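## Task

Place both grey steel power modules on one shared top next to the arms, and both black-handled espresso tampers on one shared top. All four must stay upright as they are now, with each base fully resting on its top. Every other object must finish resting directly on the top it sits on now. Nothing may end up inside the slot in any weight's top, or the attempt fails. Anything held in place only by a robot at the end does not count. Finish by releasing and moving the arms away.

## Robot and tools

SETUP. Four identical i2rt Big YAM arms, named arm1, arm2, arm3 and arm4, work in a simulated room. Each has six joints, a two-finger gripper and a wrist camera. With joints 1 and 6 at zero and the hand level and pointing forward, the wrist camera rides on top of the hand and looks toward the fingertips. The hand can reach roughly 1.0 m from the joint 1 axis. Two fixed room cameras, room_a and room_b, also watch. Loose objects may occasionally get nudged by something other than the robots.

FRAME. Poses share one scene frame whose origin lies on the floor, with +z up. The hand point is halfway between the fingertips; the hand's z axis runs along the fingers and its y axis is the direction the fingers open and close. Hand poses depend on each arm's foot pose, which is never printed.

execute_actions. Argument actions is a list holding exactly one action or nothing. An empty list simply reports states and images. An action is an object keyed by robot name; under each name goes a joints object. Inside joints, each key is a joint name with an absolute target (not an offset from the current position): joint1_rad to joint6_rad in radians, and gripper_m in metres (fingertip gap). Ranges, with done-tolerance in brackets: joint1_rad -2.879 to 2.879 (0.045), rotates the whole arm about its foot, positive is counter-clockwise seen from above, 0 faces the way the foot faces; joint2_rad 0 to 3.141 (0.14), shoulder, 0 has the upper arm pointing back near level, increasing lifts it up then forward; joint3_rad 0 to 3.019 (0.09), elbow, 0 is fully folded, increasing opens it; joint4_rad -1.692 to 1.57 (0.055), hand pitch, positive tips fingers up; joint5_rad -1.57 to 1.57 (0.03), sideways hand swing, positive toward the arm's right; joint6_rad -2.094 to 2.094 (0.035), hand roll, positive is clockwise viewed from behind the hand; gripper_m 0 to 0.093 (0.003). Each finger pad can squeeze with about 50 to 62 N, some less. Example: {"arm1": {"joints": {"gripper_m": 0.05}}, "arm2": {"joints": {"joint1_rad": 0.3}}}. All named motions begin together but may finish at different moments; joints move at different speeds, so the hand may sweep a wide path between postures. A joint or robot you omit may still be driving toward an earlier target. An unknown key or out-of-range number rejects the entire call and nothing moves. Optional cameras picks which images come back: any of arm1_cam_wrist, arm2_cam_wrist, arm3_cam_wrist, arm4_cam_wrist, room_a, room_b, or all; omitted or null means all, [] means none. The pictures line lists the images in order.

wait takes seconds (0 to 10), commands nothing and returns the same report as an empty action. zoom_image takes camera and region [x0, y0, x1, y1] in pixels from the top-left of that camera's most recent full image, at most 504 by 504, and gives a finer view. finished_scene takes scene (1 or 2) and irreversibly ends it; the goal must already hold and remain stable. Replying without any tool call ends everything.

READING RESULTS. joint_positions gives current joint values. joint_status tells how each joint of the last accepted action ended. off_target: stopped short and may still push. contact_stop or time_out: the old target is dropped and the joint holds where it stopped, except a timed-out joint may keep a target within 0.375, 0.375, 0.113, 0.225, 0.075, 0.3 rad (joints 1 to 6) of its position and keep pushing, moving on its own if the path clears; send its reported position to relieve it. "joint command not followed", often with a cause: line, means a safety check refused that arm's joint targets (the gripper part still runs); those joints read not_followed and the arm may retry them on later actions until you send acceptable targets or the path frees. Empty calls never show this line. on_its_own lists what the robots are doing uncommanded; its "held at" value is the target being held, not the position. A target very near the current value might not move the joint. A joint supporting a load sags. If any result reports a stop, later execute_actions, wait and finished_scene calls in that same reply are skipped.

HEAT. Holding loads or pushing warms motors, even while you are thinking, since the robot keeps your last command meanwhile. A MOTOR HOT line appears from 85 °C; at 100 °C an OVER-TEMPERATURE FAULT makes that arm and gripper go limp until cooled, and unfinished keys show limit_stop_at_motor_heat, which is not evidence of contact; resend the target. Some heat persists into the next scene.

AVOID. Arms never stop just from touching and can press hard, so do not drive into tables or objects. Robot-to-robot squeezes fail the run and strong collisions may; the self and inter-arm check can react late and ignores fingers, gripper housings and wrist cameras, and no state line reports arm contact. Objects bumping arms are fine. Do not drop, slam or tip items, knock anything off the work area or onto the floor, or let anything fall into a weight's slot. Release grips and pull arms clear before ending.

Each tool is called after "Call:" as a command line: name --argument value for each argument, lists and objects as JSON in quotes; but a table of rows of numbers goes row by row, as --pt "numbers of a row", without its own name.

## Session

Call:
execute_actions --actions '[]'

Scene clock: 0.00 s.
arm1.joint_positions: joint1_rad=+0.558 joint2_rad=+0.355 joint3_rad=+1.596 joint4_rad=-1.497 joint5_rad=+0.049 joint6_rad=+0.551 gripper_m=+0.094
arm1.joint_status: not commanded
arm1.hand: x=+0.4482 y=+1.7714 z=+1.4062 quat_wxyz=(+0.180, +0.767, -0.190, -0.586) (m; scene frame)
arm2.joint_positions: joint1_rad=-0.666 joint2_rad=+0.523 joint3_rad=+1.329 joint4_rad=-1.480 joint5_rad=-0.264 joint6_rad=+0.516 gripper_m=+0.094
arm2.joint_status: not commanded
arm2.hand: x=+0.4160 y=+0.2320 z=+1.2867 quat_wxyz=(-0.444, -0.600, -0.666, +0.006) (m; scene frame)
arm3.joint_positions: joint1_rad=+0.735 joint2_rad=+0.460 joint3_rad=+1.503 joint4_rad=-1.579 joint5_rad=+0.195 joint6_rad=+0.224 gripper_m=+0.094
arm3.joint_status: not commanded
arm3.hand: x=-0.7602 y=-0.5449 z=+1.3819 quat_wxyz=(-0.285, +0.656, -0.570, -0.405) (m; scene frame)
arm4.joint_positions: joint1_rad=+0.399 joint2_rad=+0.535 joint3_rad=+1.538 joint4_rad=-1.590 joint5_rad=-0.001 joint6_rad=+0.355 gripper_m=+0.094
arm4.joint_status: not commanded
arm4.hand: x=-0.0878 y=-1.6126 z=+1.3338 quat_wxyz=(-0.357, -0.774, -0.428, +0.301) (m; scene frame)
pictures: arm1_cam_wrist, arm2_cam_wrist, arm3_cam_wrist, arm4_cam_wrist, room_a, room_b
Images, in order (width x height): arm1_cam_wrist 672x504, arm2_cam_wrist 672x504, arm3_cam_wrist 672x504, arm4_cam_wrist 672x504, room_a 672x504, room_b 672x504.

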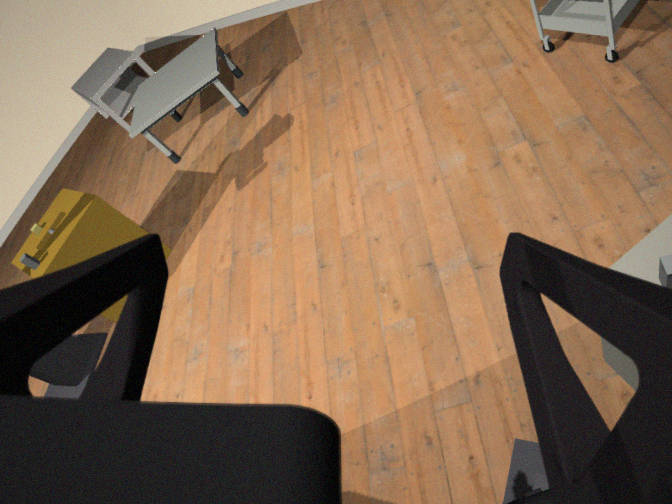

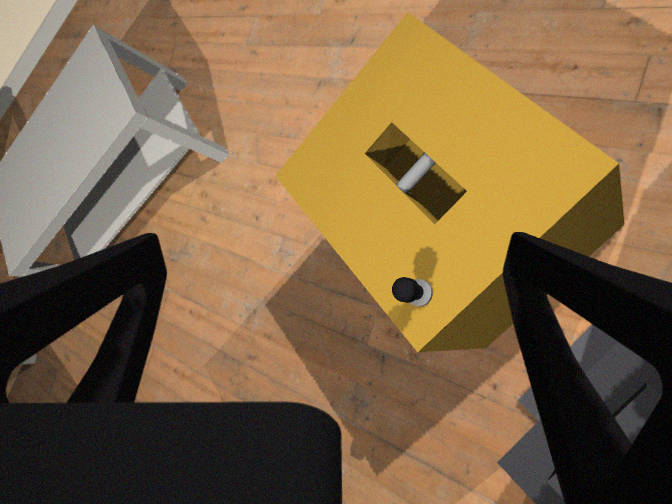

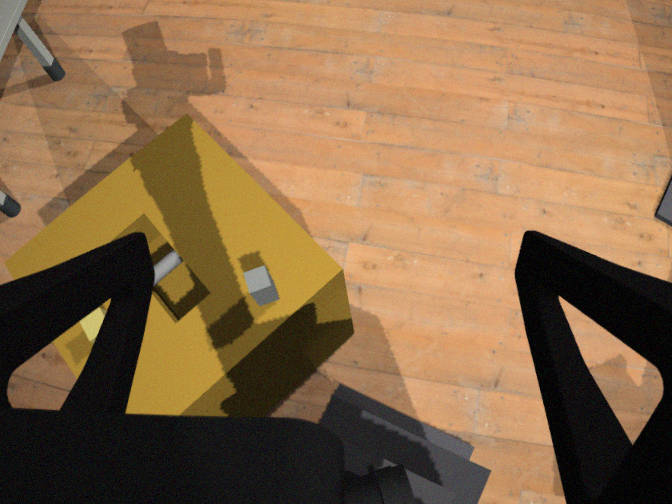

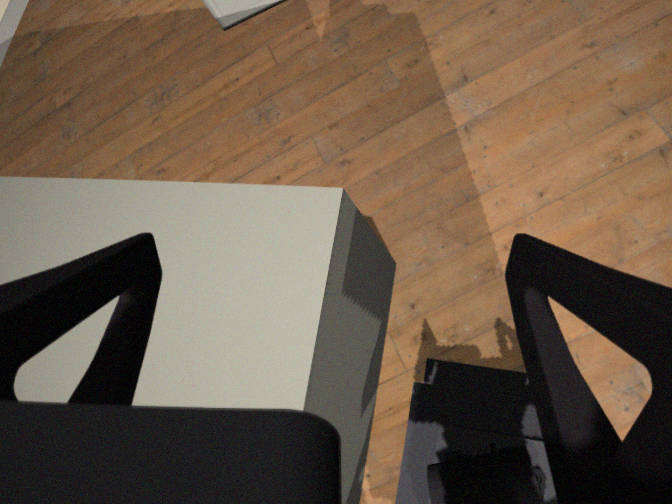

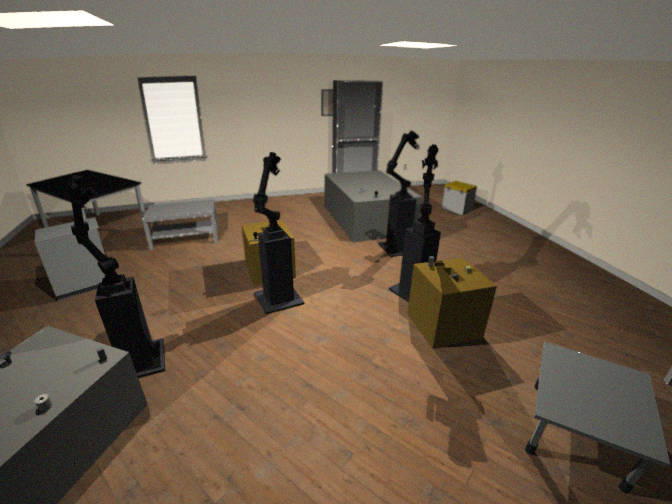

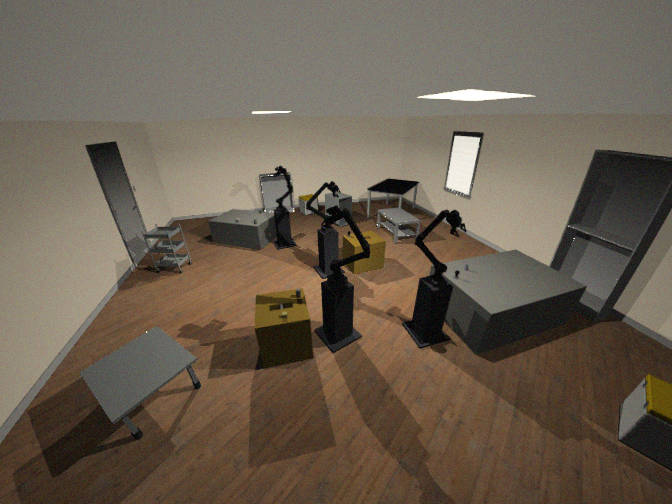

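Call:
execute_actions --actions '[{"arm1":{"joints":{"joint1_rad":-0.3,"joint2_rad":1.2,"joint3_rad":1.4,"joint4_rad":-1.5,"joint5_rad":0,"joint6_rad":0}},"arm2":{"joints":{"joint1_rad":-0.5,"joint2_rad":1.2,"joint3_rad":1.1,"joint4_rad":-1.4,"joint5_rad":0,"joint6_rad":0}},"arm3":{"joints":{"joint1_rad":0.9,"joint2_rad":1.4,"joint3_rad":1.4,"joint4_rad":-1.5,"joint5_rad":0,"joint6_rad":0}},"arm4":{"joints":{"joint1_rad":1.3,"joint2_rad":1.2,"joint3_rad":1.4,"joint4_rad":-1.5,"joint5_rad":0,"joint6_rad":0}}}]'

Call:
zoom_image --camera "room_a" --region '[0,130,504,450]'

Call:
zoom_image --camera "room_b" --region '[190,150,590,380]'

Scene clock: 18.10 s.
arm1.joint_positions: joint1_rad=-0.302 joint2_rad=+1.198 joint3_rad=+1.391 joint4_rad=-1.497 joint5_rad=-0.001 joint6_rad=+0.008 gripper_m=+0.095
arm1.joint_status: all done
arm1.hand: x=+0.2183 y=+2.0325 z=+1.1250 quat_wxyz=(-0.046, +0.920, -0.369, -0.125) (m; scene frame)
arm2.joint_positions: joint1_rad=-0.511 joint2_rad=+1.208 joint3_rad=+1.097 joint4_rad=-1.409 joint5_rad=-0.005 joint6_rad=+0.012 gripper_m=+0.094
arm2.joint_status: all done
arm2.hand: x=+0.4980 y=+0.0964 z=+1.0028 quat_wxyz=(-0.022, -0.450, -0.893, +0.010) (m; scene frame)
arm3.joint_positions: joint1_rad=+0.892 joint2_rad=+1.410 joint3_rad=+1.384 joint4_rad=-1.508 joint5_rad=+0.004 joint6_rad=+0.008 gripper_m=+0.094
arm3.joint_status: all done
arm3.hand: x=-0.9814 y=-0.3249 z=+1.0720 quat_wxyz=(-0.008, +0.889, -0.458, -0.010) (m; scene frame)
arm4.joint_positions: joint1_rad=+1.298 joint2_rad=+1.211 joint3_rad=+1.390 joint4_rad=-1.509 joint5_rad=+0.000 joint6_rad=+0.009 gripper_m=+0.094
arm4.joint_status: all done
arm4.hand: x=+0.1905 y=-1.7689 z=+1.1051 quat_wxyz=(-0.111, -0.425, -0.897, +0.044) (m; scene frame)
pictures: arm1_cam_wrist, arm2_cam_wrist, arm3_cam_wrist, arm4_cam_wrist, room_a, room_b
Images, in order (width x height): arm1_cam_wrist 672x504, arm2_cam_wrist 672x504, arm3_cam_wrist 672x504, arm4_cam_wrist 672x504, room_a 672x504, room_b 672x504.

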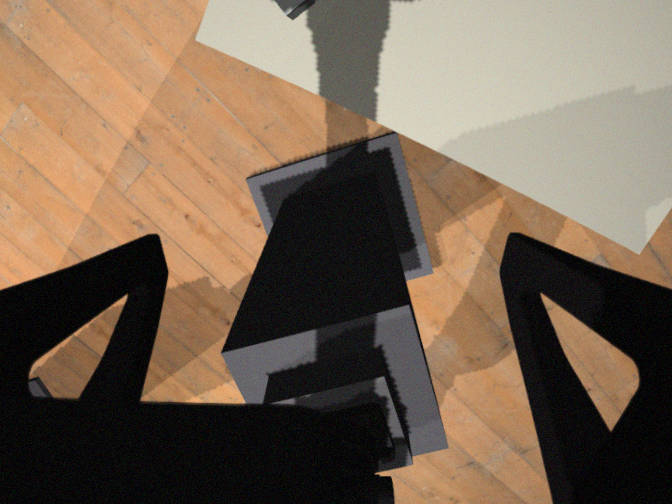

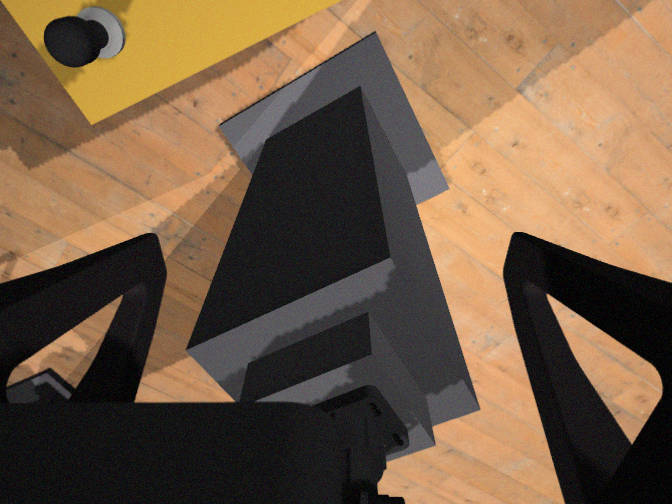

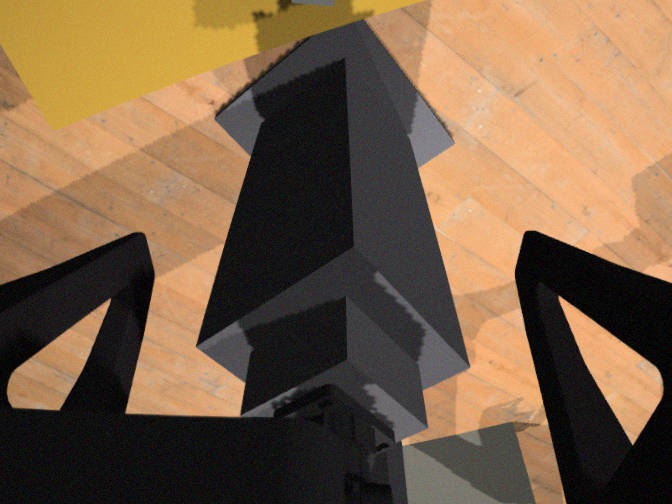

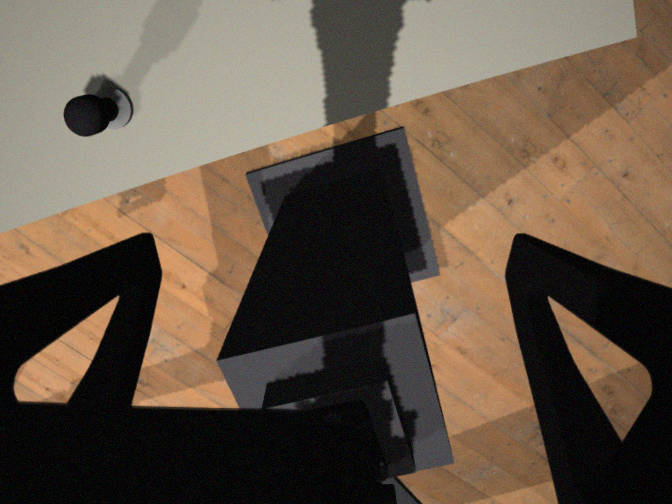

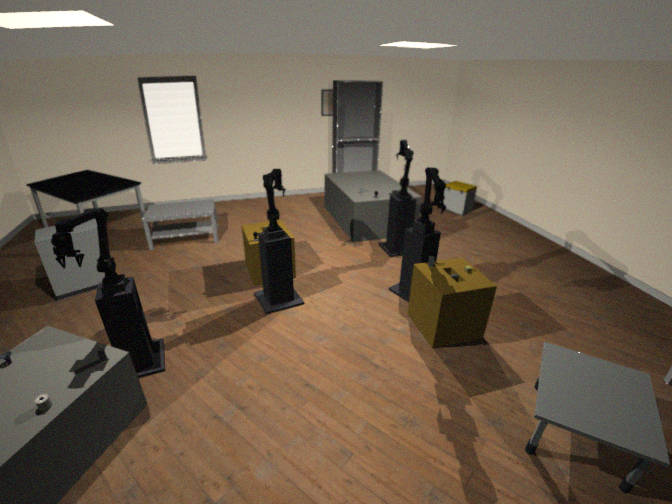

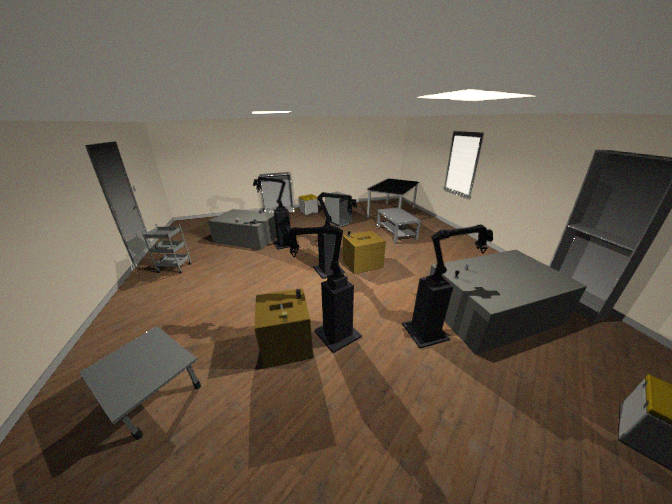

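Region (0, 130, 504, 450) of room_a's 672x504 image, scaled by 1.000; it fills the top 320 rows of this view, and the rest is white.

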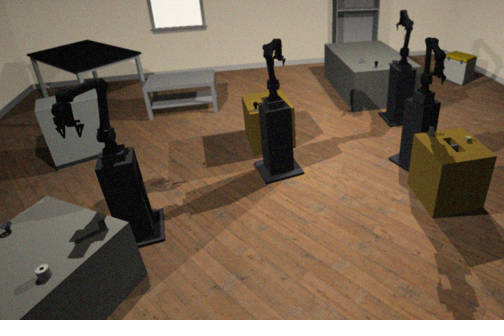

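Region (190, 150, 590, 380) of room_b's 672x504 image, scaled by 1.260, with more detail than that image has; it fills the top 290 rows of this view, and the rest is white.

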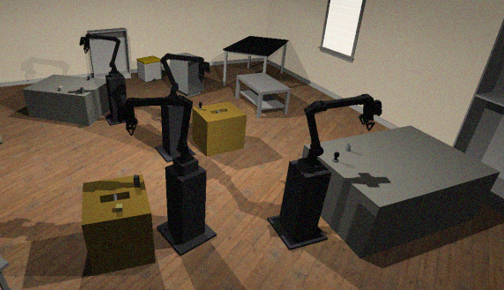

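Call:
execute_actions --actions '[{"arm1":{"joints":{"joint1_rad":-0.2,"joint2_rad":1.6,"joint3_rad":1.2,"joint4_rad":-0.5}},"arm2":{"joints":{"joint1_rad":0,"joint2_rad":1.6,"joint3_rad":1.1,"joint4_rad":-0.4}},"arm3":{"joints":{"joint1_rad":0.95,"joint2_rad":1.9,"joint3_rad":1.4,"joint4_rad":-1.07}},"arm4":{"joints":{"joint1_rad":2.0,"joint2_rad":1.4,"joint3_rad":1.4,"joint4_rad":-0.7}}}]'

Scene clock: 36.47 s.
arm1.joint_positions: joint1_rad=-0.196 joint2_rad=+1.615 joint3_rad=+1.186 joint4_rad=-0.521 joint5_rad=-0.001 joint6_rad=+0.007 gripper_m=+0.095
arm1.joint_status: all done
arm1.hand: x=+0.0241 y=+2.1275 z=+0.9280 quat_wxyz=(-0.094, +0.901, -0.307, -0.291) (m; scene frame)
arm2.joint_positions: joint1_rad=+0.010 joint2_rad=+1.612 joint3_rad=+1.097 joint4_rad=-0.418 joint5_rad=-0.002 joint6_rad=+0.010 gripper_m=+0.094
arm2.joint_status: all done
arm2.hand: x=+0.8278 y=+0.1409 z=+0.9011 quat_wxyz=(-0.306, -0.194, -0.930, +0.060) (m; scene frame)
arm3.joint_positions: joint1_rad=+0.948 joint2_rad=+1.919 joint3_rad=+1.381 joint4_rad=-1.082 joint5_rad=+0.003 joint6_rad=+0.008 gripper_m=+0.094
arm3.joint_status: all done
arm3.hand: x=-1.0687 y=-0.2549 z=+0.8329 quat_wxyz=(+0.012, +0.901, -0.432, +0.029) (m; scene frame)
arm4.joint_positions: joint1_rad=+2.009 joint2_rad=+1.412 joint3_rad=+1.390 joint4_rad=-0.724 joint5_rad=-0.001 joint6_rad=+0.008 gripper_m=+0.094
arm4.joint_status: all done
arm4.hand: x=+0.5264 y=-1.5684 z=+1.1114 quat_wxyz=(-0.403, -0.080, -0.911, +0.026) (m; scene frame)
pictures: arm1_cam_wrist, arm2_cam_wrist, arm3_cam_wrist, arm4_cam_wrist, room_a, room_b
Images, in order (width x height): arm1_cam_wrist 672x504, arm2_cam_wrist 672x504, arm3_cam_wrist 672x504, arm4_cam_wrist 672x504, room_a 672x504, room_b 672x504.

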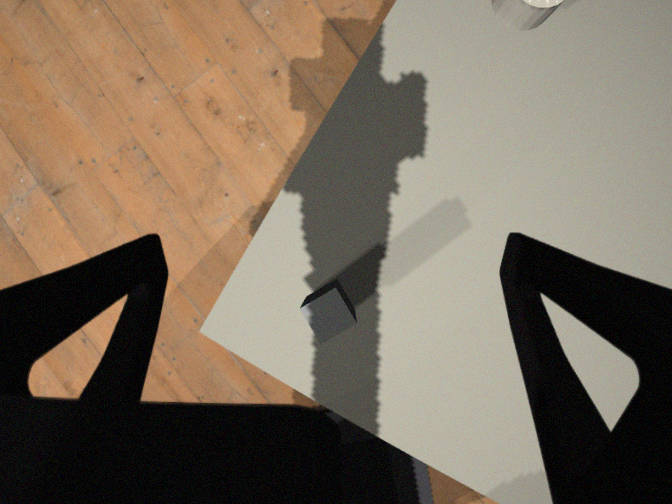

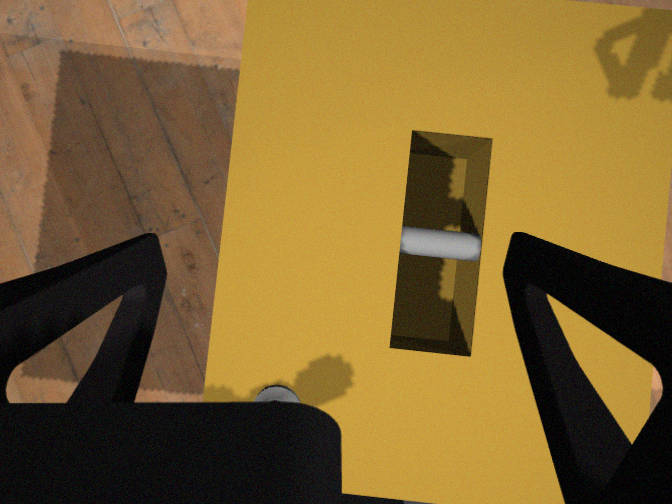

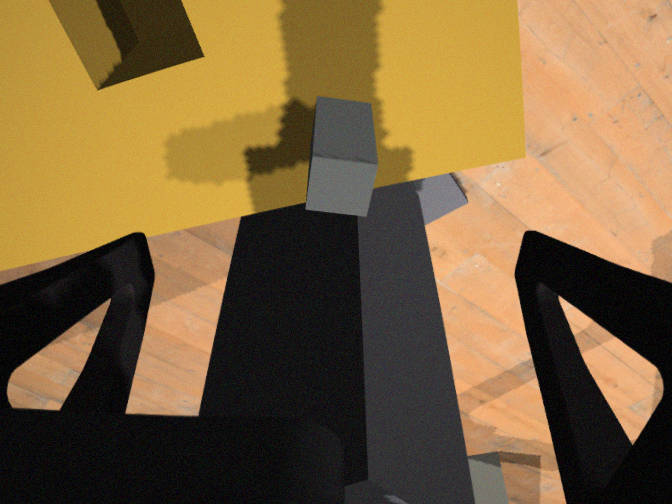

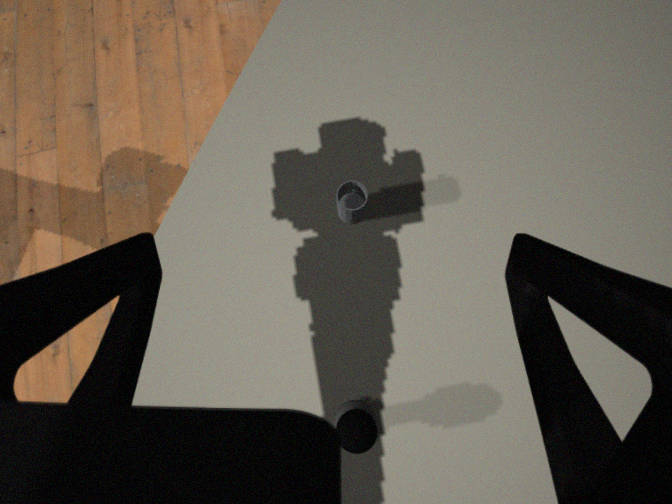

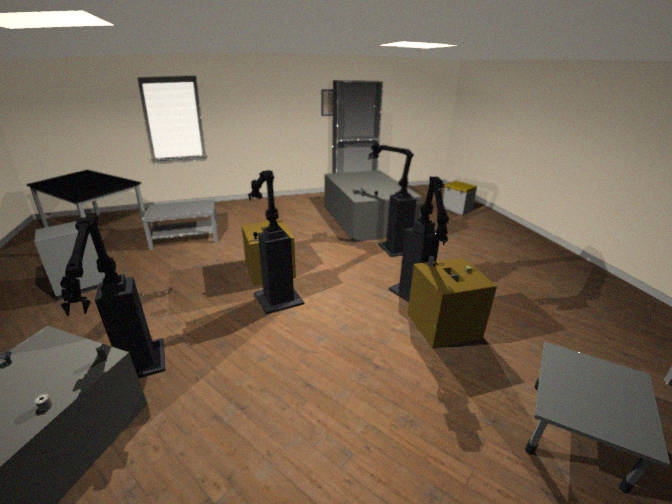

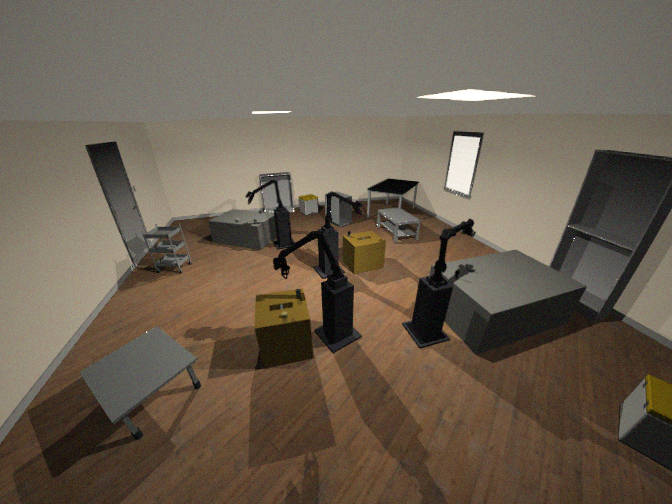

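Call:
execute_actions --actions '[{"arm1":{"joints":{"joint1_rad":-0.19,"joint2_rad":2.07,"joint3_rad":1.49,"joint4_rad":-0.97,"joint6_rad":-0.5}},"arm2":{"joints":{"joint1_rad":0.13,"joint2_rad":1.84,"joint3_rad":1.14,"joint4_rad":-0.86}},"arm3":{"joints":{"joint1_rad":-0.506,"joint2_rad":1.6,"joint3_rad":1.0,"joint4_rad":0.6}}}]' --cameras '["arm1_cam_wrist","arm2_cam_wrist","room_a"]'

Scene clock: 67.57 s.
arm1.joint_positions: joint1_rad=-0.196 joint2_rad=+2.081 joint3_rad=+1.465 joint4_rad=-0.958 joint5_rad=-0.001 joint6_rad=-0.492 gripper_m=+0.095
arm1.joint_status: all done
arm1.hand: x=+0.0394 y=+2.1150 z=+0.7421 quat_wxyz=(+0.003, +0.997, -0.079, +0.000) (m; scene frame)
arm2.joint_positions: joint1_rad=+0.140 joint2_rad=+1.854 joint3_rad=+1.106 joint4_rad=-0.851 joint5_rad=-0.002 joint6_rad=+0.009 gripper_m=+0.094
arm2.joint_status: all done
arm2.hand: x=+0.7384 y=+0.2443 z=+0.7510 quat_wxyz=(+0.016, -0.141, -0.990, -0.003) (m; scene frame)
arm3.joint_positions: joint1_rad=-0.510 joint2_rad=+1.601 joint3_rad=+1.000 joint4_rad=+0.576 joint5_rad=+0.001 joint6_rad=+0.006 gripper_m=+0.094
arm3.joint_status: all done
arm3.hand: x=-0.2730 y=-0.1911 z=+1.1016 quat_wxyz=(-0.644, +0.280, -0.659, -0.268) (m; scene frame)
arm4.joint_positions: joint1_rad=+2.009 joint2_rad=+1.412 joint3_rad=+1.390 joint4_rad=-0.724 joint5_rad=-0.001 joint6_rad=+0.008 gripper_m=+0.094
arm4.joint_status: not commanded
arm4.hand: x=+0.5264 y=-1.5684 z=+1.1114 quat_wxyz=(-0.403, -0.080, -0.911, +0.026) (m; scene frame)
pictures: arm1_cam_wrist, arm2_cam_wrist, room_a
Images, in order (width x height): arm1_cam_wrist 672x504, arm2_cam_wrist 672x504, room_a 672x504.

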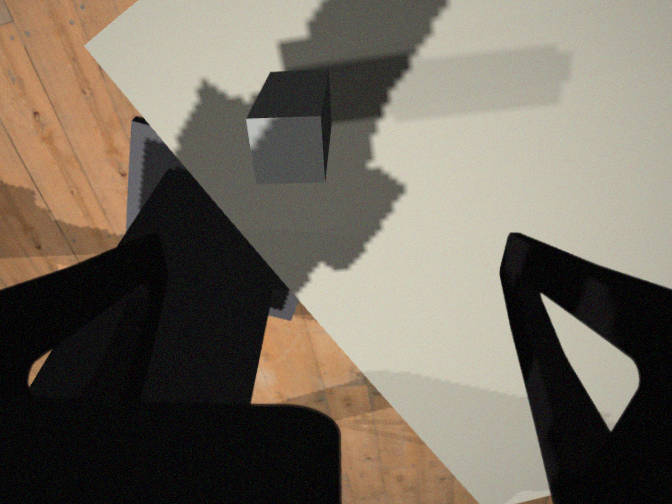

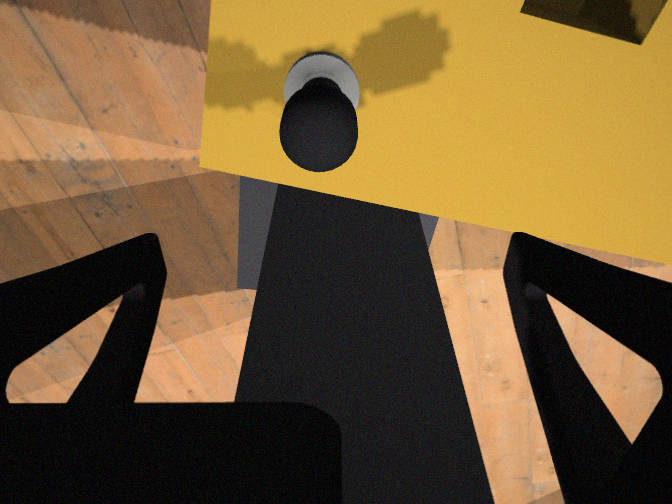

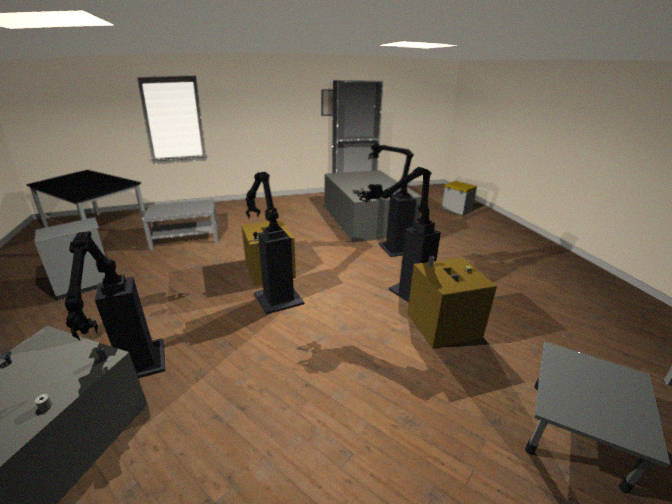

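Call:
execute_actions --actions '[{"arm1":{"joints":{"joint2_rad":2.09,"joint3_rad":1.31,"joint4_rad":-0.77}},"arm2":{"joints":{"joint1_rad":0.16,"joint2_rad":1.95,"joint3_rad":1.0,"joint4_rad":-0.61}}}]' --cameras '["arm1_cam_wrist","arm2_cam_wrist"]'

Scene clock: 77.33 s.
arm1.joint_positions: joint1_rad=-0.196 joint2_rad=+2.081 joint3_rad=+1.305 joint4_rad=-0.785 joint5_rad=-0.001 joint6_rad=-0.492 gripper_m=+0.095
arm1.joint_status: all done
arm1.hand: x=+0.0678 y=+2.0932 z=+0.6955 quat_wxyz=(-0.001, +0.997, -0.078, -0.006) (m; scene frame)
arm2.joint_positions: joint1_rad=+0.145 joint2_rad=+1.967 joint3_rad=+0.994 joint4_rad=-0.621 joint5_rad=-0.002 joint6_rad=+0.009 gripper_m=+0.094
arm2.joint_status: all done
arm2.hand: x=+0.7137 y=+0.2539 z=+0.6735 quat_wxyz=(+0.013, -0.138, -0.990, -0.003) (m; scene frame)
arm3.joint_positions: joint1_rad=-0.510 joint2_rad=+1.601 joint3_rad=+1.000 joint4_rad=+0.576 joint5_rad=+0.001 joint6_rad=+0.006 gripper_m=+0.094
arm3.joint_status: not commanded
arm3.hand: x=-0.2730 y=-0.1911 z=+1.1016 quat_wxyz=(-0.644, +0.280, -0.659, -0.268) (m; scene frame)
arm4.joint_positions: joint1_rad=+2.009 joint2_rad=+1.412 joint3_rad=+1.390 joint4_rad=-0.724 joint5_rad=-0.001 joint6_rad=+0.008 gripper_m=+0.094
arm4.joint_status: not commanded
arm4.hand: x=+0.5264 y=-1.5684 z=+1.1114 quat_wxyz=(-0.403, -0.080, -0.911, +0.026) (m; scene frame)
pictures: arm1_cam_wrist, arm2_cam_wrist
Images, in order (width x height): arm1_cam_wrist 672x504, arm2_cam_wrist 672x504.

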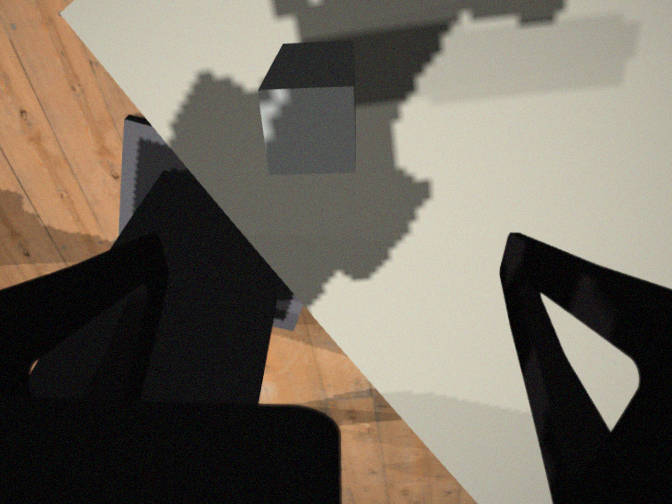

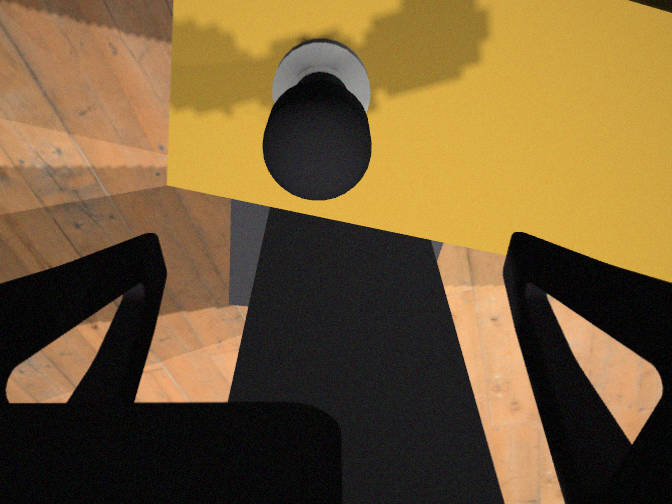

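Call:
execute_actions --actions '[{"arm1":{"joints":{"joint1_rad":-0.16,"joint2_rad":2.23,"joint3_rad":1.3,"joint4_rad":-0.62}},"arm2":{"joints":{"joint1_rad":0.18,"joint2_rad":2.12,"joint4_rad":-0.43}}}]' --cameras '["arm1_cam_wrist","arm2_cam_wrist"]'

Scene clock: 82.63 s.
arm1.joint_positions: joint1_rad=-0.159 joint2_rad=+2.222 joint3_rad=+1.296 joint4_rad=-0.634 joint5_rad=-0.001 joint6_rad=-0.492 gripper_m=+0.095
arm1.joint_status: all done
arm1.hand: x=+0.0593 y=+2.0746 z=+0.6202 quat_wxyz=(-0.001, +0.998, -0.060, -0.006) (m; scene frame)
arm2.joint_positions: joint1_rad=+0.169 joint2_rad=+2.139 joint3_rad=+0.994 joint4_rad=-0.441 joint5_rad=-0.002 joint6_rad=+0.009 gripper_m=+0.094
arm2.joint_status: all done
arm2.hand: x=+0.7131 y=+0.2647 z=+0.6009 quat_wxyz=(+0.010, -0.126, -0.992, -0.002) (m; scene frame)
arm3.joint_positions: joint1_rad=-0.510 joint2_rad=+1.601 joint3_rad=+1.000 joint4_rad=+0.576 joint5_rad=+0.001 joint6_rad=+0.006 gripper_m=+0.094
arm3.joint_status: not commanded
arm3.hand: x=-0.2730 y=-0.1911 z=+1.1016 quat_wxyz=(-0.644, +0.280, -0.659, -0.268) (m; scene frame)
arm4.joint_positions: joint1_rad=+2.009 joint2_rad=+1.412 joint3_rad=+1.390 joint4_rad=-0.724 joint5_rad=-0.001 joint6_rad=+0.008 gripper_m=+0.094
arm4.joint_status: not commanded
arm4.hand: x=+0.5264 y=-1.5684 z=+1.1114 quat_wxyz=(-0.403, -0.080, -0.911, +0.026) (m; scene frame)
pictures: arm1_cam_wrist, arm2_cam_wrist
Images, in order (width x height): arm1_cam_wrist 672x504, arm2_cam_wrist 672x504.

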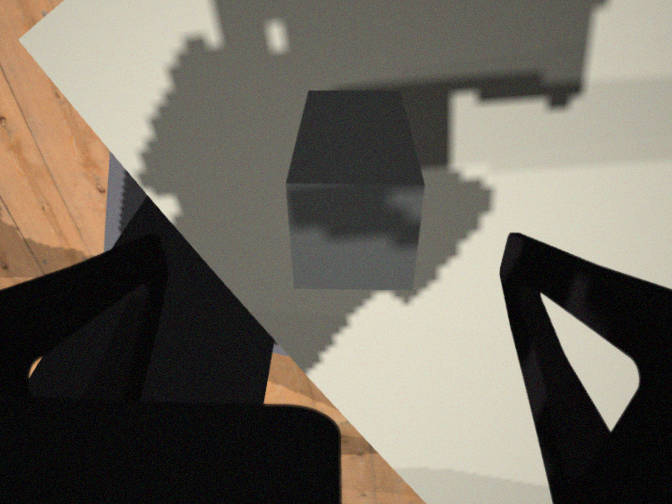

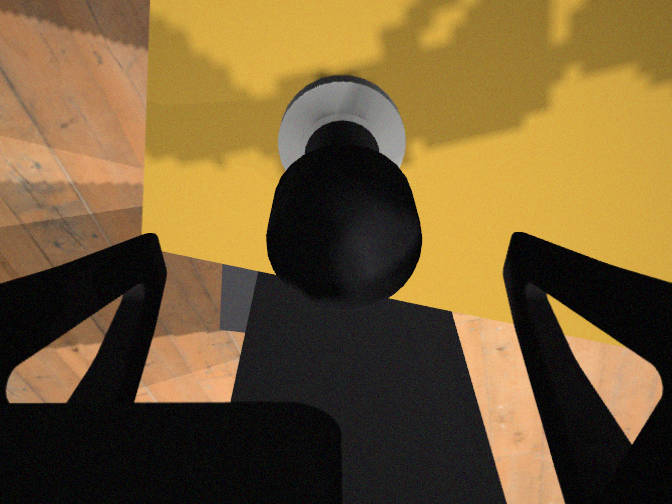

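Call:
execute_actions --actions '[{"arm1":{"joints":{"joint1_rad":-0.18,"joint2_rad":2.305,"joint4_rad":-0.57}},"arm2":{"joints":{"joint2_rad":2.175,"joint4_rad":-0.375}}}]' --cameras '[]'

Call:
execute_actions --actions '[{"arm1":{"joints":{"gripper_m":0}},"arm2":{"joints":{"gripper_m":0}}}]' --cameras '["arm1_cam_wrist","arm2_cam_wrist"]'

Scene clock: 88.13 s.
arm1.joint_positions: joint1_rad=-0.175 joint2_rad=+2.281 joint3_rad=+1.296 joint4_rad=-0.584 joint5_rad=-0.001 joint6_rad=-0.492 gripper_m=+0.095
arm1.joint_status: all done
arm1.hand: x=+0.0686 y=+2.0780 z=+0.5899 quat_wxyz=(+0.002, +0.998, -0.068, -0.002) (m; scene frame)
arm2.joint_positions: joint1_rad=+0.169 joint2_rad=+2.175 joint3_rad=+0.994 joint4_rad=-0.386 joint5_rad=-0.002 joint6_rad=+0.009 gripper_m=+0.094
arm2.joint_status: all done
arm2.hand: x=+0.7148 y=+0.2643 z=+0.5856 quat_wxyz=(+0.000, -0.126, -0.992, -0.001) (m; scene frame)
arm3.joint_positions: joint1_rad=-0.510 joint2_rad=+1.601 joint3_rad=+1.000 joint4_rad=+0.576 joint5_rad=+0.001 joint6_rad=+0.006 gripper_m=+0.094
arm3.joint_status: not commanded
arm3.hand: x=-0.2730 y=-0.1911 z=+1.1016 quat_wxyz=(-0.644, +0.280, -0.659, -0.268) (m; scene frame)
arm4.joint_positions: joint1_rad=+2.009 joint2_rad=+1.412 joint3_rad=+1.390 joint4_rad=-0.724 joint5_rad=-0.001 joint6_rad=+0.008 gripper_m=+0.094
arm4.joint_status: not commanded
arm4.hand: x=+0.5264 y=-1.5684 z=+1.1114 quat_wxyz=(-0.403, -0.080, -0.911, +0.026) (m; scene frame)
pictures: none
No camera images: the call's "cameras" was empty. Leave "cameras" out to get every camera's image.

Scene clock: 88.87 s.
arm1.joint_positions: joint1_rad=-0.175 joint2_rad=+2.281 joint3_rad=+1.296 joint4_rad=-0.583 joint5_rad=+0.000 joint6_rad=-0.493 gripper_m=+0.039
arm1.joint_status: gripper_m off_target (ended at +0.039, target +0.000)
arm1.hand: x=+0.0686 y=+2.0783 z=+0.5899 quat_wxyz=(+0.001, +0.998, -0.068, -0.002) (m; scene frame)
arm2.joint_positions: joint1_rad=+0.169 joint2_rad=+2.175 joint3_rad=+0.994 joint4_rad=-0.386 joint5_rad=+0.001 joint6_rad=+0.009 gripper_m=+0.043
arm2.joint_status: gripper_m off_target (ended at +0.043, target +0.000)
arm2.hand: x=+0.7149 y=+0.2639 z=+0.5856 quat_wxyz=(+0.000, -0.126, -0.992, +0.000) (m; scene frame)
arm3.joint_positions: joint1_rad=-0.510 joint2_rad=+1.601 joint3_rad=+1.000 joint4_rad=+0.576 joint5_rad=+0.001 joint6_rad=+0.006 gripper_m=+0.094
arm3.joint_status: not commanded
arm3.hand: x=-0.2730 y=-0.1911 z=+1.1016 quat_wxyz=(-0.644, +0.280, -0.659, -0.268) (m; scene frame)
arm4.joint_positions: joint1_rad=+2.009 joint2_rad=+1.412 joint3_rad=+1.390 joint4_rad=-0.724 joint5_rad=-0.001 joint6_rad=+0.008 gripper_m=+0.094
arm4.joint_status: not commanded
arm4.hand: x=+0.5264 y=-1.5684 z=+1.1114 quat_wxyz=(-0.403, -0.080, -0.911, +0.026) (m; scene frame)
pictures: arm1_cam_wrist, arm2_cam_wrist
Images, in order (width x height): arm1_cam_wrist 672x504, arm2_cam_wrist 672x504.

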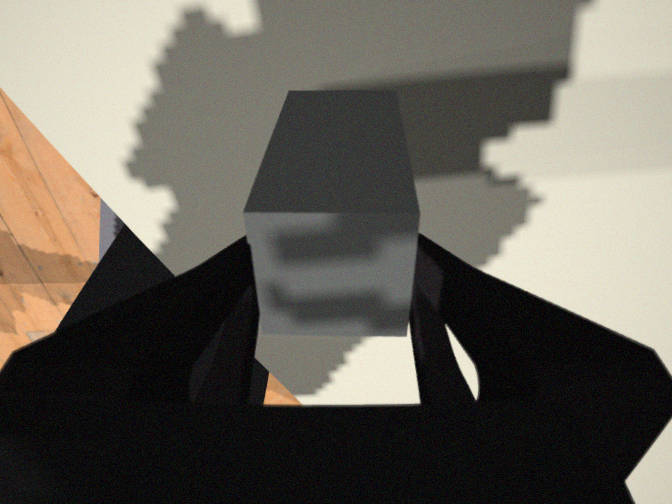

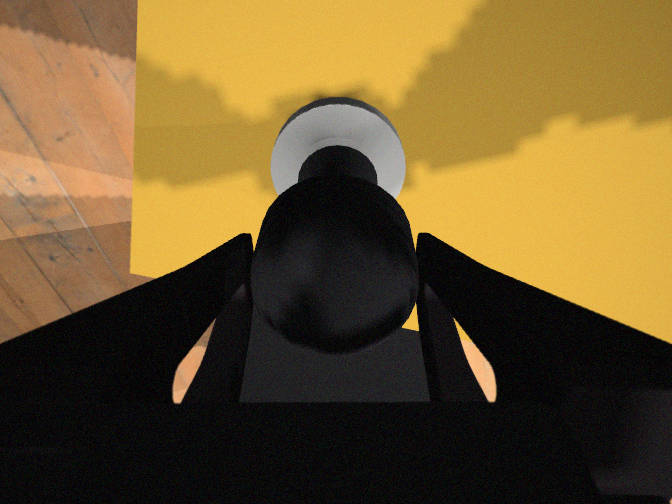

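Call:
execute_actions --actions '[{"arm1":{"joints":{"joint2_rad":1.9,"joint4_rad":-0.97}},"arm2":{"joints":{"joint2_rad":1.7,"joint4_rad":-0.86}},"arm3":{"joints":{"joint2_rad":2.35,"joint3_rad":1.2,"joint4_rad":1.45}}}]' --cameras '[]'

Call:
execute_actions --actions '[{"arm1":{"joints":{"joint1_rad":1.883,"joint6_rad":-1.57}},"arm2":{"joints":{"joint1_rad":-1.927,"joint6_rad":1.57}}}]' --cameras '[]'

Call:
execute_actions --actions '[{"arm1":{"joints":{"joint2_rad":1.99,"joint3_rad":1.85,"joint4_rad":-1.42}},"arm2":{"joints":{"joint2_rad":1.99,"joint3_rad":1.85,"joint4_rad":-1.42}}}]' --cameras '["arm3_cam_wrist","arm2_cam_wrist","room_a"]'

Scene clock: 109.90 s.
arm1.joint_positions: joint1_rad=-0.175 joint2_rad=+1.881 joint3_rad=+1.286 joint4_rad=-0.956 joint5_rad=+0.000 joint6_rad=-0.493 gripper_m=+0.039
arm1.joint_status: all done
arm1.hand: x=+0.0760 y=+2.0739 z=+0.7912 quat_wxyz=(-0.003, +0.998, -0.068, -0.009) (m; scene frame)
arm2.joint_positions: joint1_rad=+0.169 joint2_rad=+1.716 joint3_rad=+0.994 joint4_rad=-0.851 joint5_rad=+0.001 joint6_rad=+0.009 gripper_m=+0.043
arm2.joint_status: all done
arm2.hand: x=+0.7069 y=+0.2659 z=+0.7785 quat_wxyz=(+0.003, -0.126, -0.992, +0.000) (m; scene frame)
arm3.joint_positions: joint1_rad=-0.510 joint2_rad=+2.369 joint3_rad=+1.183 joint4_rad=+1.428 joint5_rad=+0.001 joint6_rad=+0.006 gripper_m=+0.094
arm3.joint_status: all done
arm3.hand: x=-0.2288 y=-0.1501 z=+0.8679 quat_wxyz=(-0.726, +0.242, -0.567, -0.304) (m; scene frame)
arm4.joint_positions: joint1_rad=+2.009 joint2_rad=+1.412 joint3_rad=+1.390 joint4_rad=-0.724 joint5_rad=-0.001 joint6_rad=+0.008 gripper_m=+0.094
arm4.joint_status: not commanded
arm4.hand: x=+0.5264 y=-1.5684 z=+1.1114 quat_wxyz=(-0.403, -0.080, -0.911, +0.026) (m; scene frame)
pictures: none
No camera images: the call's "cameras" was empty. Leave "cameras" out to get every camera's image.

Scene clock: 112.13 s.
arm1.joint_positions: joint1_rad=+1.889 joint2_rad=+1.881 joint3_rad=+1.286 joint4_rad=-0.956 joint5_rad=+0.000 joint6_rad=-1.562 gripper_m=+0.039
arm1.joint_status: all done
arm1.hand: x=+0.4285 y=+1.2476 z=+0.7929 quat_wxyz=(-0.001, +0.072, +0.997, -0.011) (m; scene frame)
arm2.joint_positions: joint1_rad=-1.928 joint2_rad=+1.716 joint3_rad=+0.994 joint4_rad=-0.851 joint5_rad=+0.002 joint6_rad=+1.558 gripper_m=+0.043
arm2.joint_status: all done
arm2.hand: x=-0.0097 y=+0.0620 z=+0.7810 quat_wxyz=(+0.001, -0.929, +0.370, +0.002) (m; scene frame)
arm3.joint_positions: joint1_rad=-0.510 joint2_rad=+2.369 joint3_rad=+1.183 joint4_rad=+1.428 joint5_rad=+0.001 joint6_rad=+0.006 gripper_m=+0.094
arm3.joint_status: not commanded
arm3.hand: x=-0.2288 y=-0.1501 z=+0.8679 quat_wxyz=(-0.726, +0.242, -0.567, -0.304) (m; scene frame)
arm4.joint_positions: joint1_rad=+2.009 joint2_rad=+1.412 joint3_rad=+1.390 joint4_rad=-0.724 joint5_rad=-0.001 joint6_rad=+0.008 gripper_m=+0.094
arm4.joint_status: not commanded
arm4.hand: x=+0.5264 y=-1.5684 z=+1.1114 quat_wxyz=(-0.403, -0.080, -0.911, +0.026) (m; scene frame)
pictures: none
No camera images: the call's "cameras" was empty. Leave "cameras" out to get every camera's image.

Scene clock: 113.77 s.
arm1.joint_positions: joint1_rad=+1.889 joint2_rad=+1.995 joint3_rad=+1.813 joint4_rad=-1.406 joint5_rad=+0.000 joint6_rad=-1.563 gripper_m=+0.039
arm1.joint_status: all done
arm1.hand: x=+0.4171 y=+1.1610 z=+0.9153 quat_wxyz=(+0.000, +0.071, +0.997, +0.007) (m; scene frame)
arm2.joint_positions: joint1_rad=-1.928 joint2_rad=+2.008 joint3_rad=+1.796 joint4_rad=-1.410 joint5_rad=+0.002 joint6_rad=+1.560 gripper_m=+0.043
arm2.joint_status: all done
arm2.hand: x=-0.1308 y=-0.0636 z=+0.9031 quat_wxyz=(+0.024, -0.929, +0.370, -0.007) (m; scene frame)
arm3.joint_positions: joint1_rad=-0.510 joint2_rad=+2.369 joint3_rad=+1.183 joint4_rad=+1.428 joint5_rad=+0.001 joint6_rad=+0.006 gripper_m=+0.094
arm3.joint_status: not commanded
arm3.hand: x=-0.2288 y=-0.1501 z=+0.8679 quat_wxyz=(-0.726, +0.242, -0.567, -0.304) (m; scene frame)
arm4.joint_positions: joint1_rad=+2.009 joint2_rad=+1.412 joint3_rad=+1.390 joint4_rad=-0.724 joint5_rad=-0.001 joint6_rad=+0.008 gripper_m=+0.094
arm4.joint_status: not commanded
arm4.hand: x=+0.5264 y=-1.5684 z=+1.1114 quat_wxyz=(-0.403, -0.080, -0.911, +0.026) (m; scene frame)
pictures: arm2_cam_wrist, arm3_cam_wrist, room_a
Images, in order (width x height): arm2_cam_wrist 672x504, arm3_cam_wrist 672x504, room_a 672x504.

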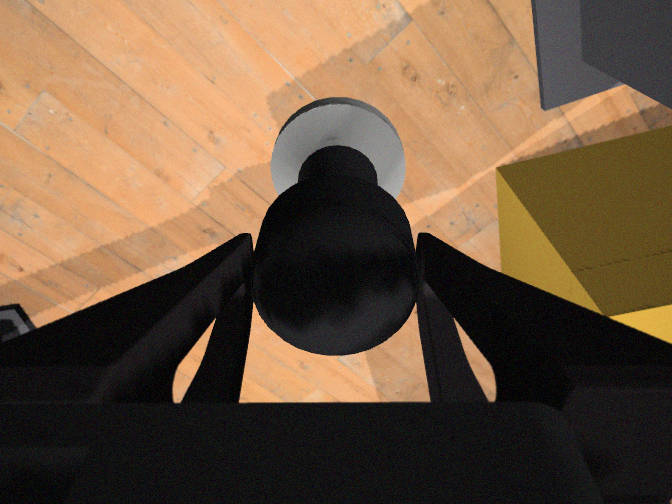

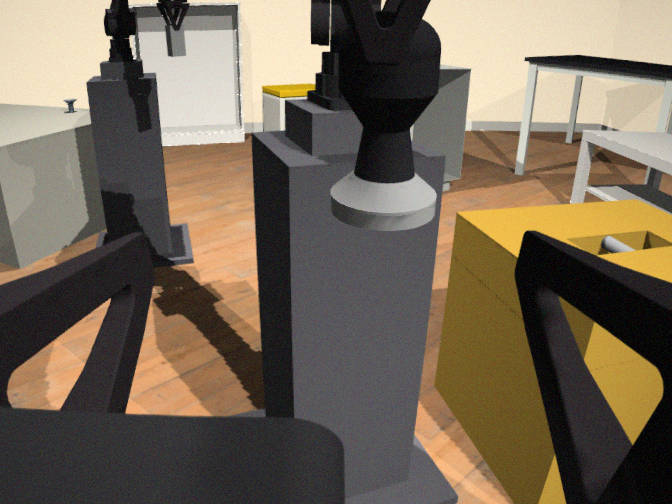

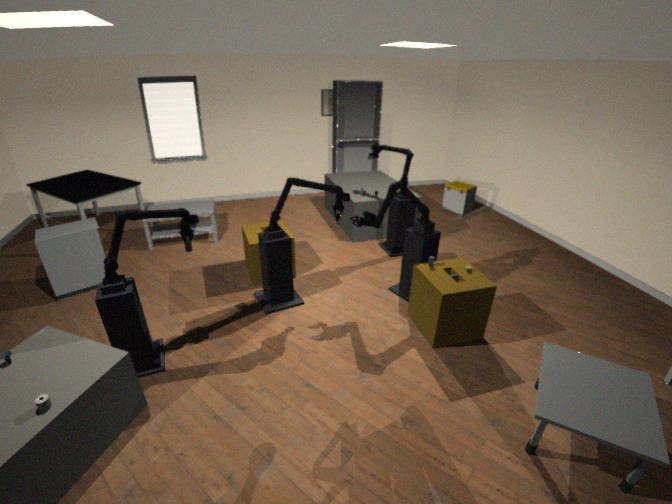

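Call:
execute_actions --actions '[{"arm3":{"joints":{"joint1_rad":-0.54,"joint2_rad":2.49,"joint3_rad":1.61,"joint4_rad":1.06}},"arm4":{"joints":{"joint6_rad":1.57,"joint4_rad":-1.57}}}]' --cameras '["arm3_cam_wrist","arm2_cam_wrist"]'

Scene clock: 121.40 s.
arm1.joint_positions: joint1_rad=+1.889 joint2_rad=+1.995 joint3_rad=+1.813 joint4_rad=-1.406 joint5_rad=+0.000 joint6_rad=-1.563 gripper_m=+0.039
arm1.joint_status: not commanded
arm1.hand: x=+0.4171 y=+1.1610 z=+0.9153 quat_wxyz=(+0.000, +0.071, +0.997, +0.007) (m; scene frame)
arm2.joint_positions: joint1_rad=-1.928 joint2_rad=+2.008 joint3_rad=+1.796 joint4_rad=-1.410 joint5_rad=+0.002 joint6_rad=+1.560 gripper_m=+0.043
arm2.joint_status: not commanded
arm2.hand: x=-0.1308 y=-0.0636 z=+0.9031 quat_wxyz=(+0.024, -0.929, +0.370, -0.007) (m; scene frame)
arm3.joint_positions: joint1_rad=-0.534 joint2_rad=+2.495 joint3_rad=+1.585 joint4_rad=+1.072 joint5_rad=+0.001 joint6_rad=+0.006 gripper_m=+0.094
arm3.joint_status: all done
arm3.hand: x=-0.1311 y=-0.0788 z=+0.8592 quat_wxyz=(-0.706, +0.247, -0.599, -0.285) (m; scene frame)
arm4.joint_positions: joint1_rad=+2.009 joint2_rad=+1.412 joint3_rad=+1.390 joint4_rad=-1.554 joint5_rad=-0.001 joint6_rad=+1.560 gripper_m=+0.094
arm4.joint_status: all done
arm4.hand: x=+0.3476 y=-1.5381 z=+1.0315 quat_wxyz=(+0.003, -0.759, -0.651, -0.006) (m; scene frame)
pictures: arm2_cam_wrist, arm3_cam_wrist
Images, in order (width x height): arm2_cam_wrist 672x504, arm3_cam_wrist 672x504.

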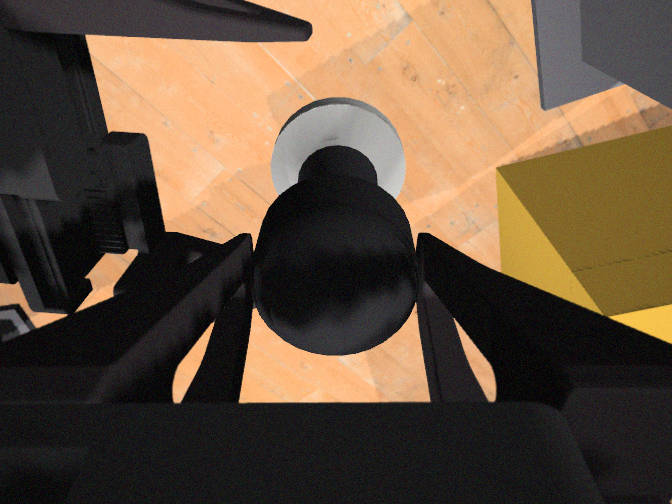

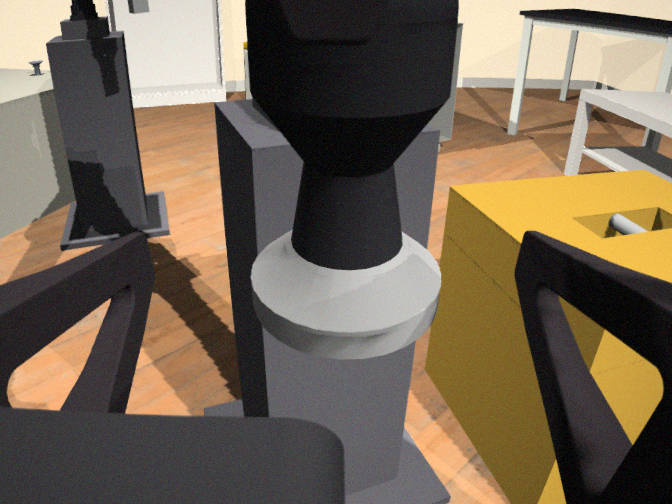

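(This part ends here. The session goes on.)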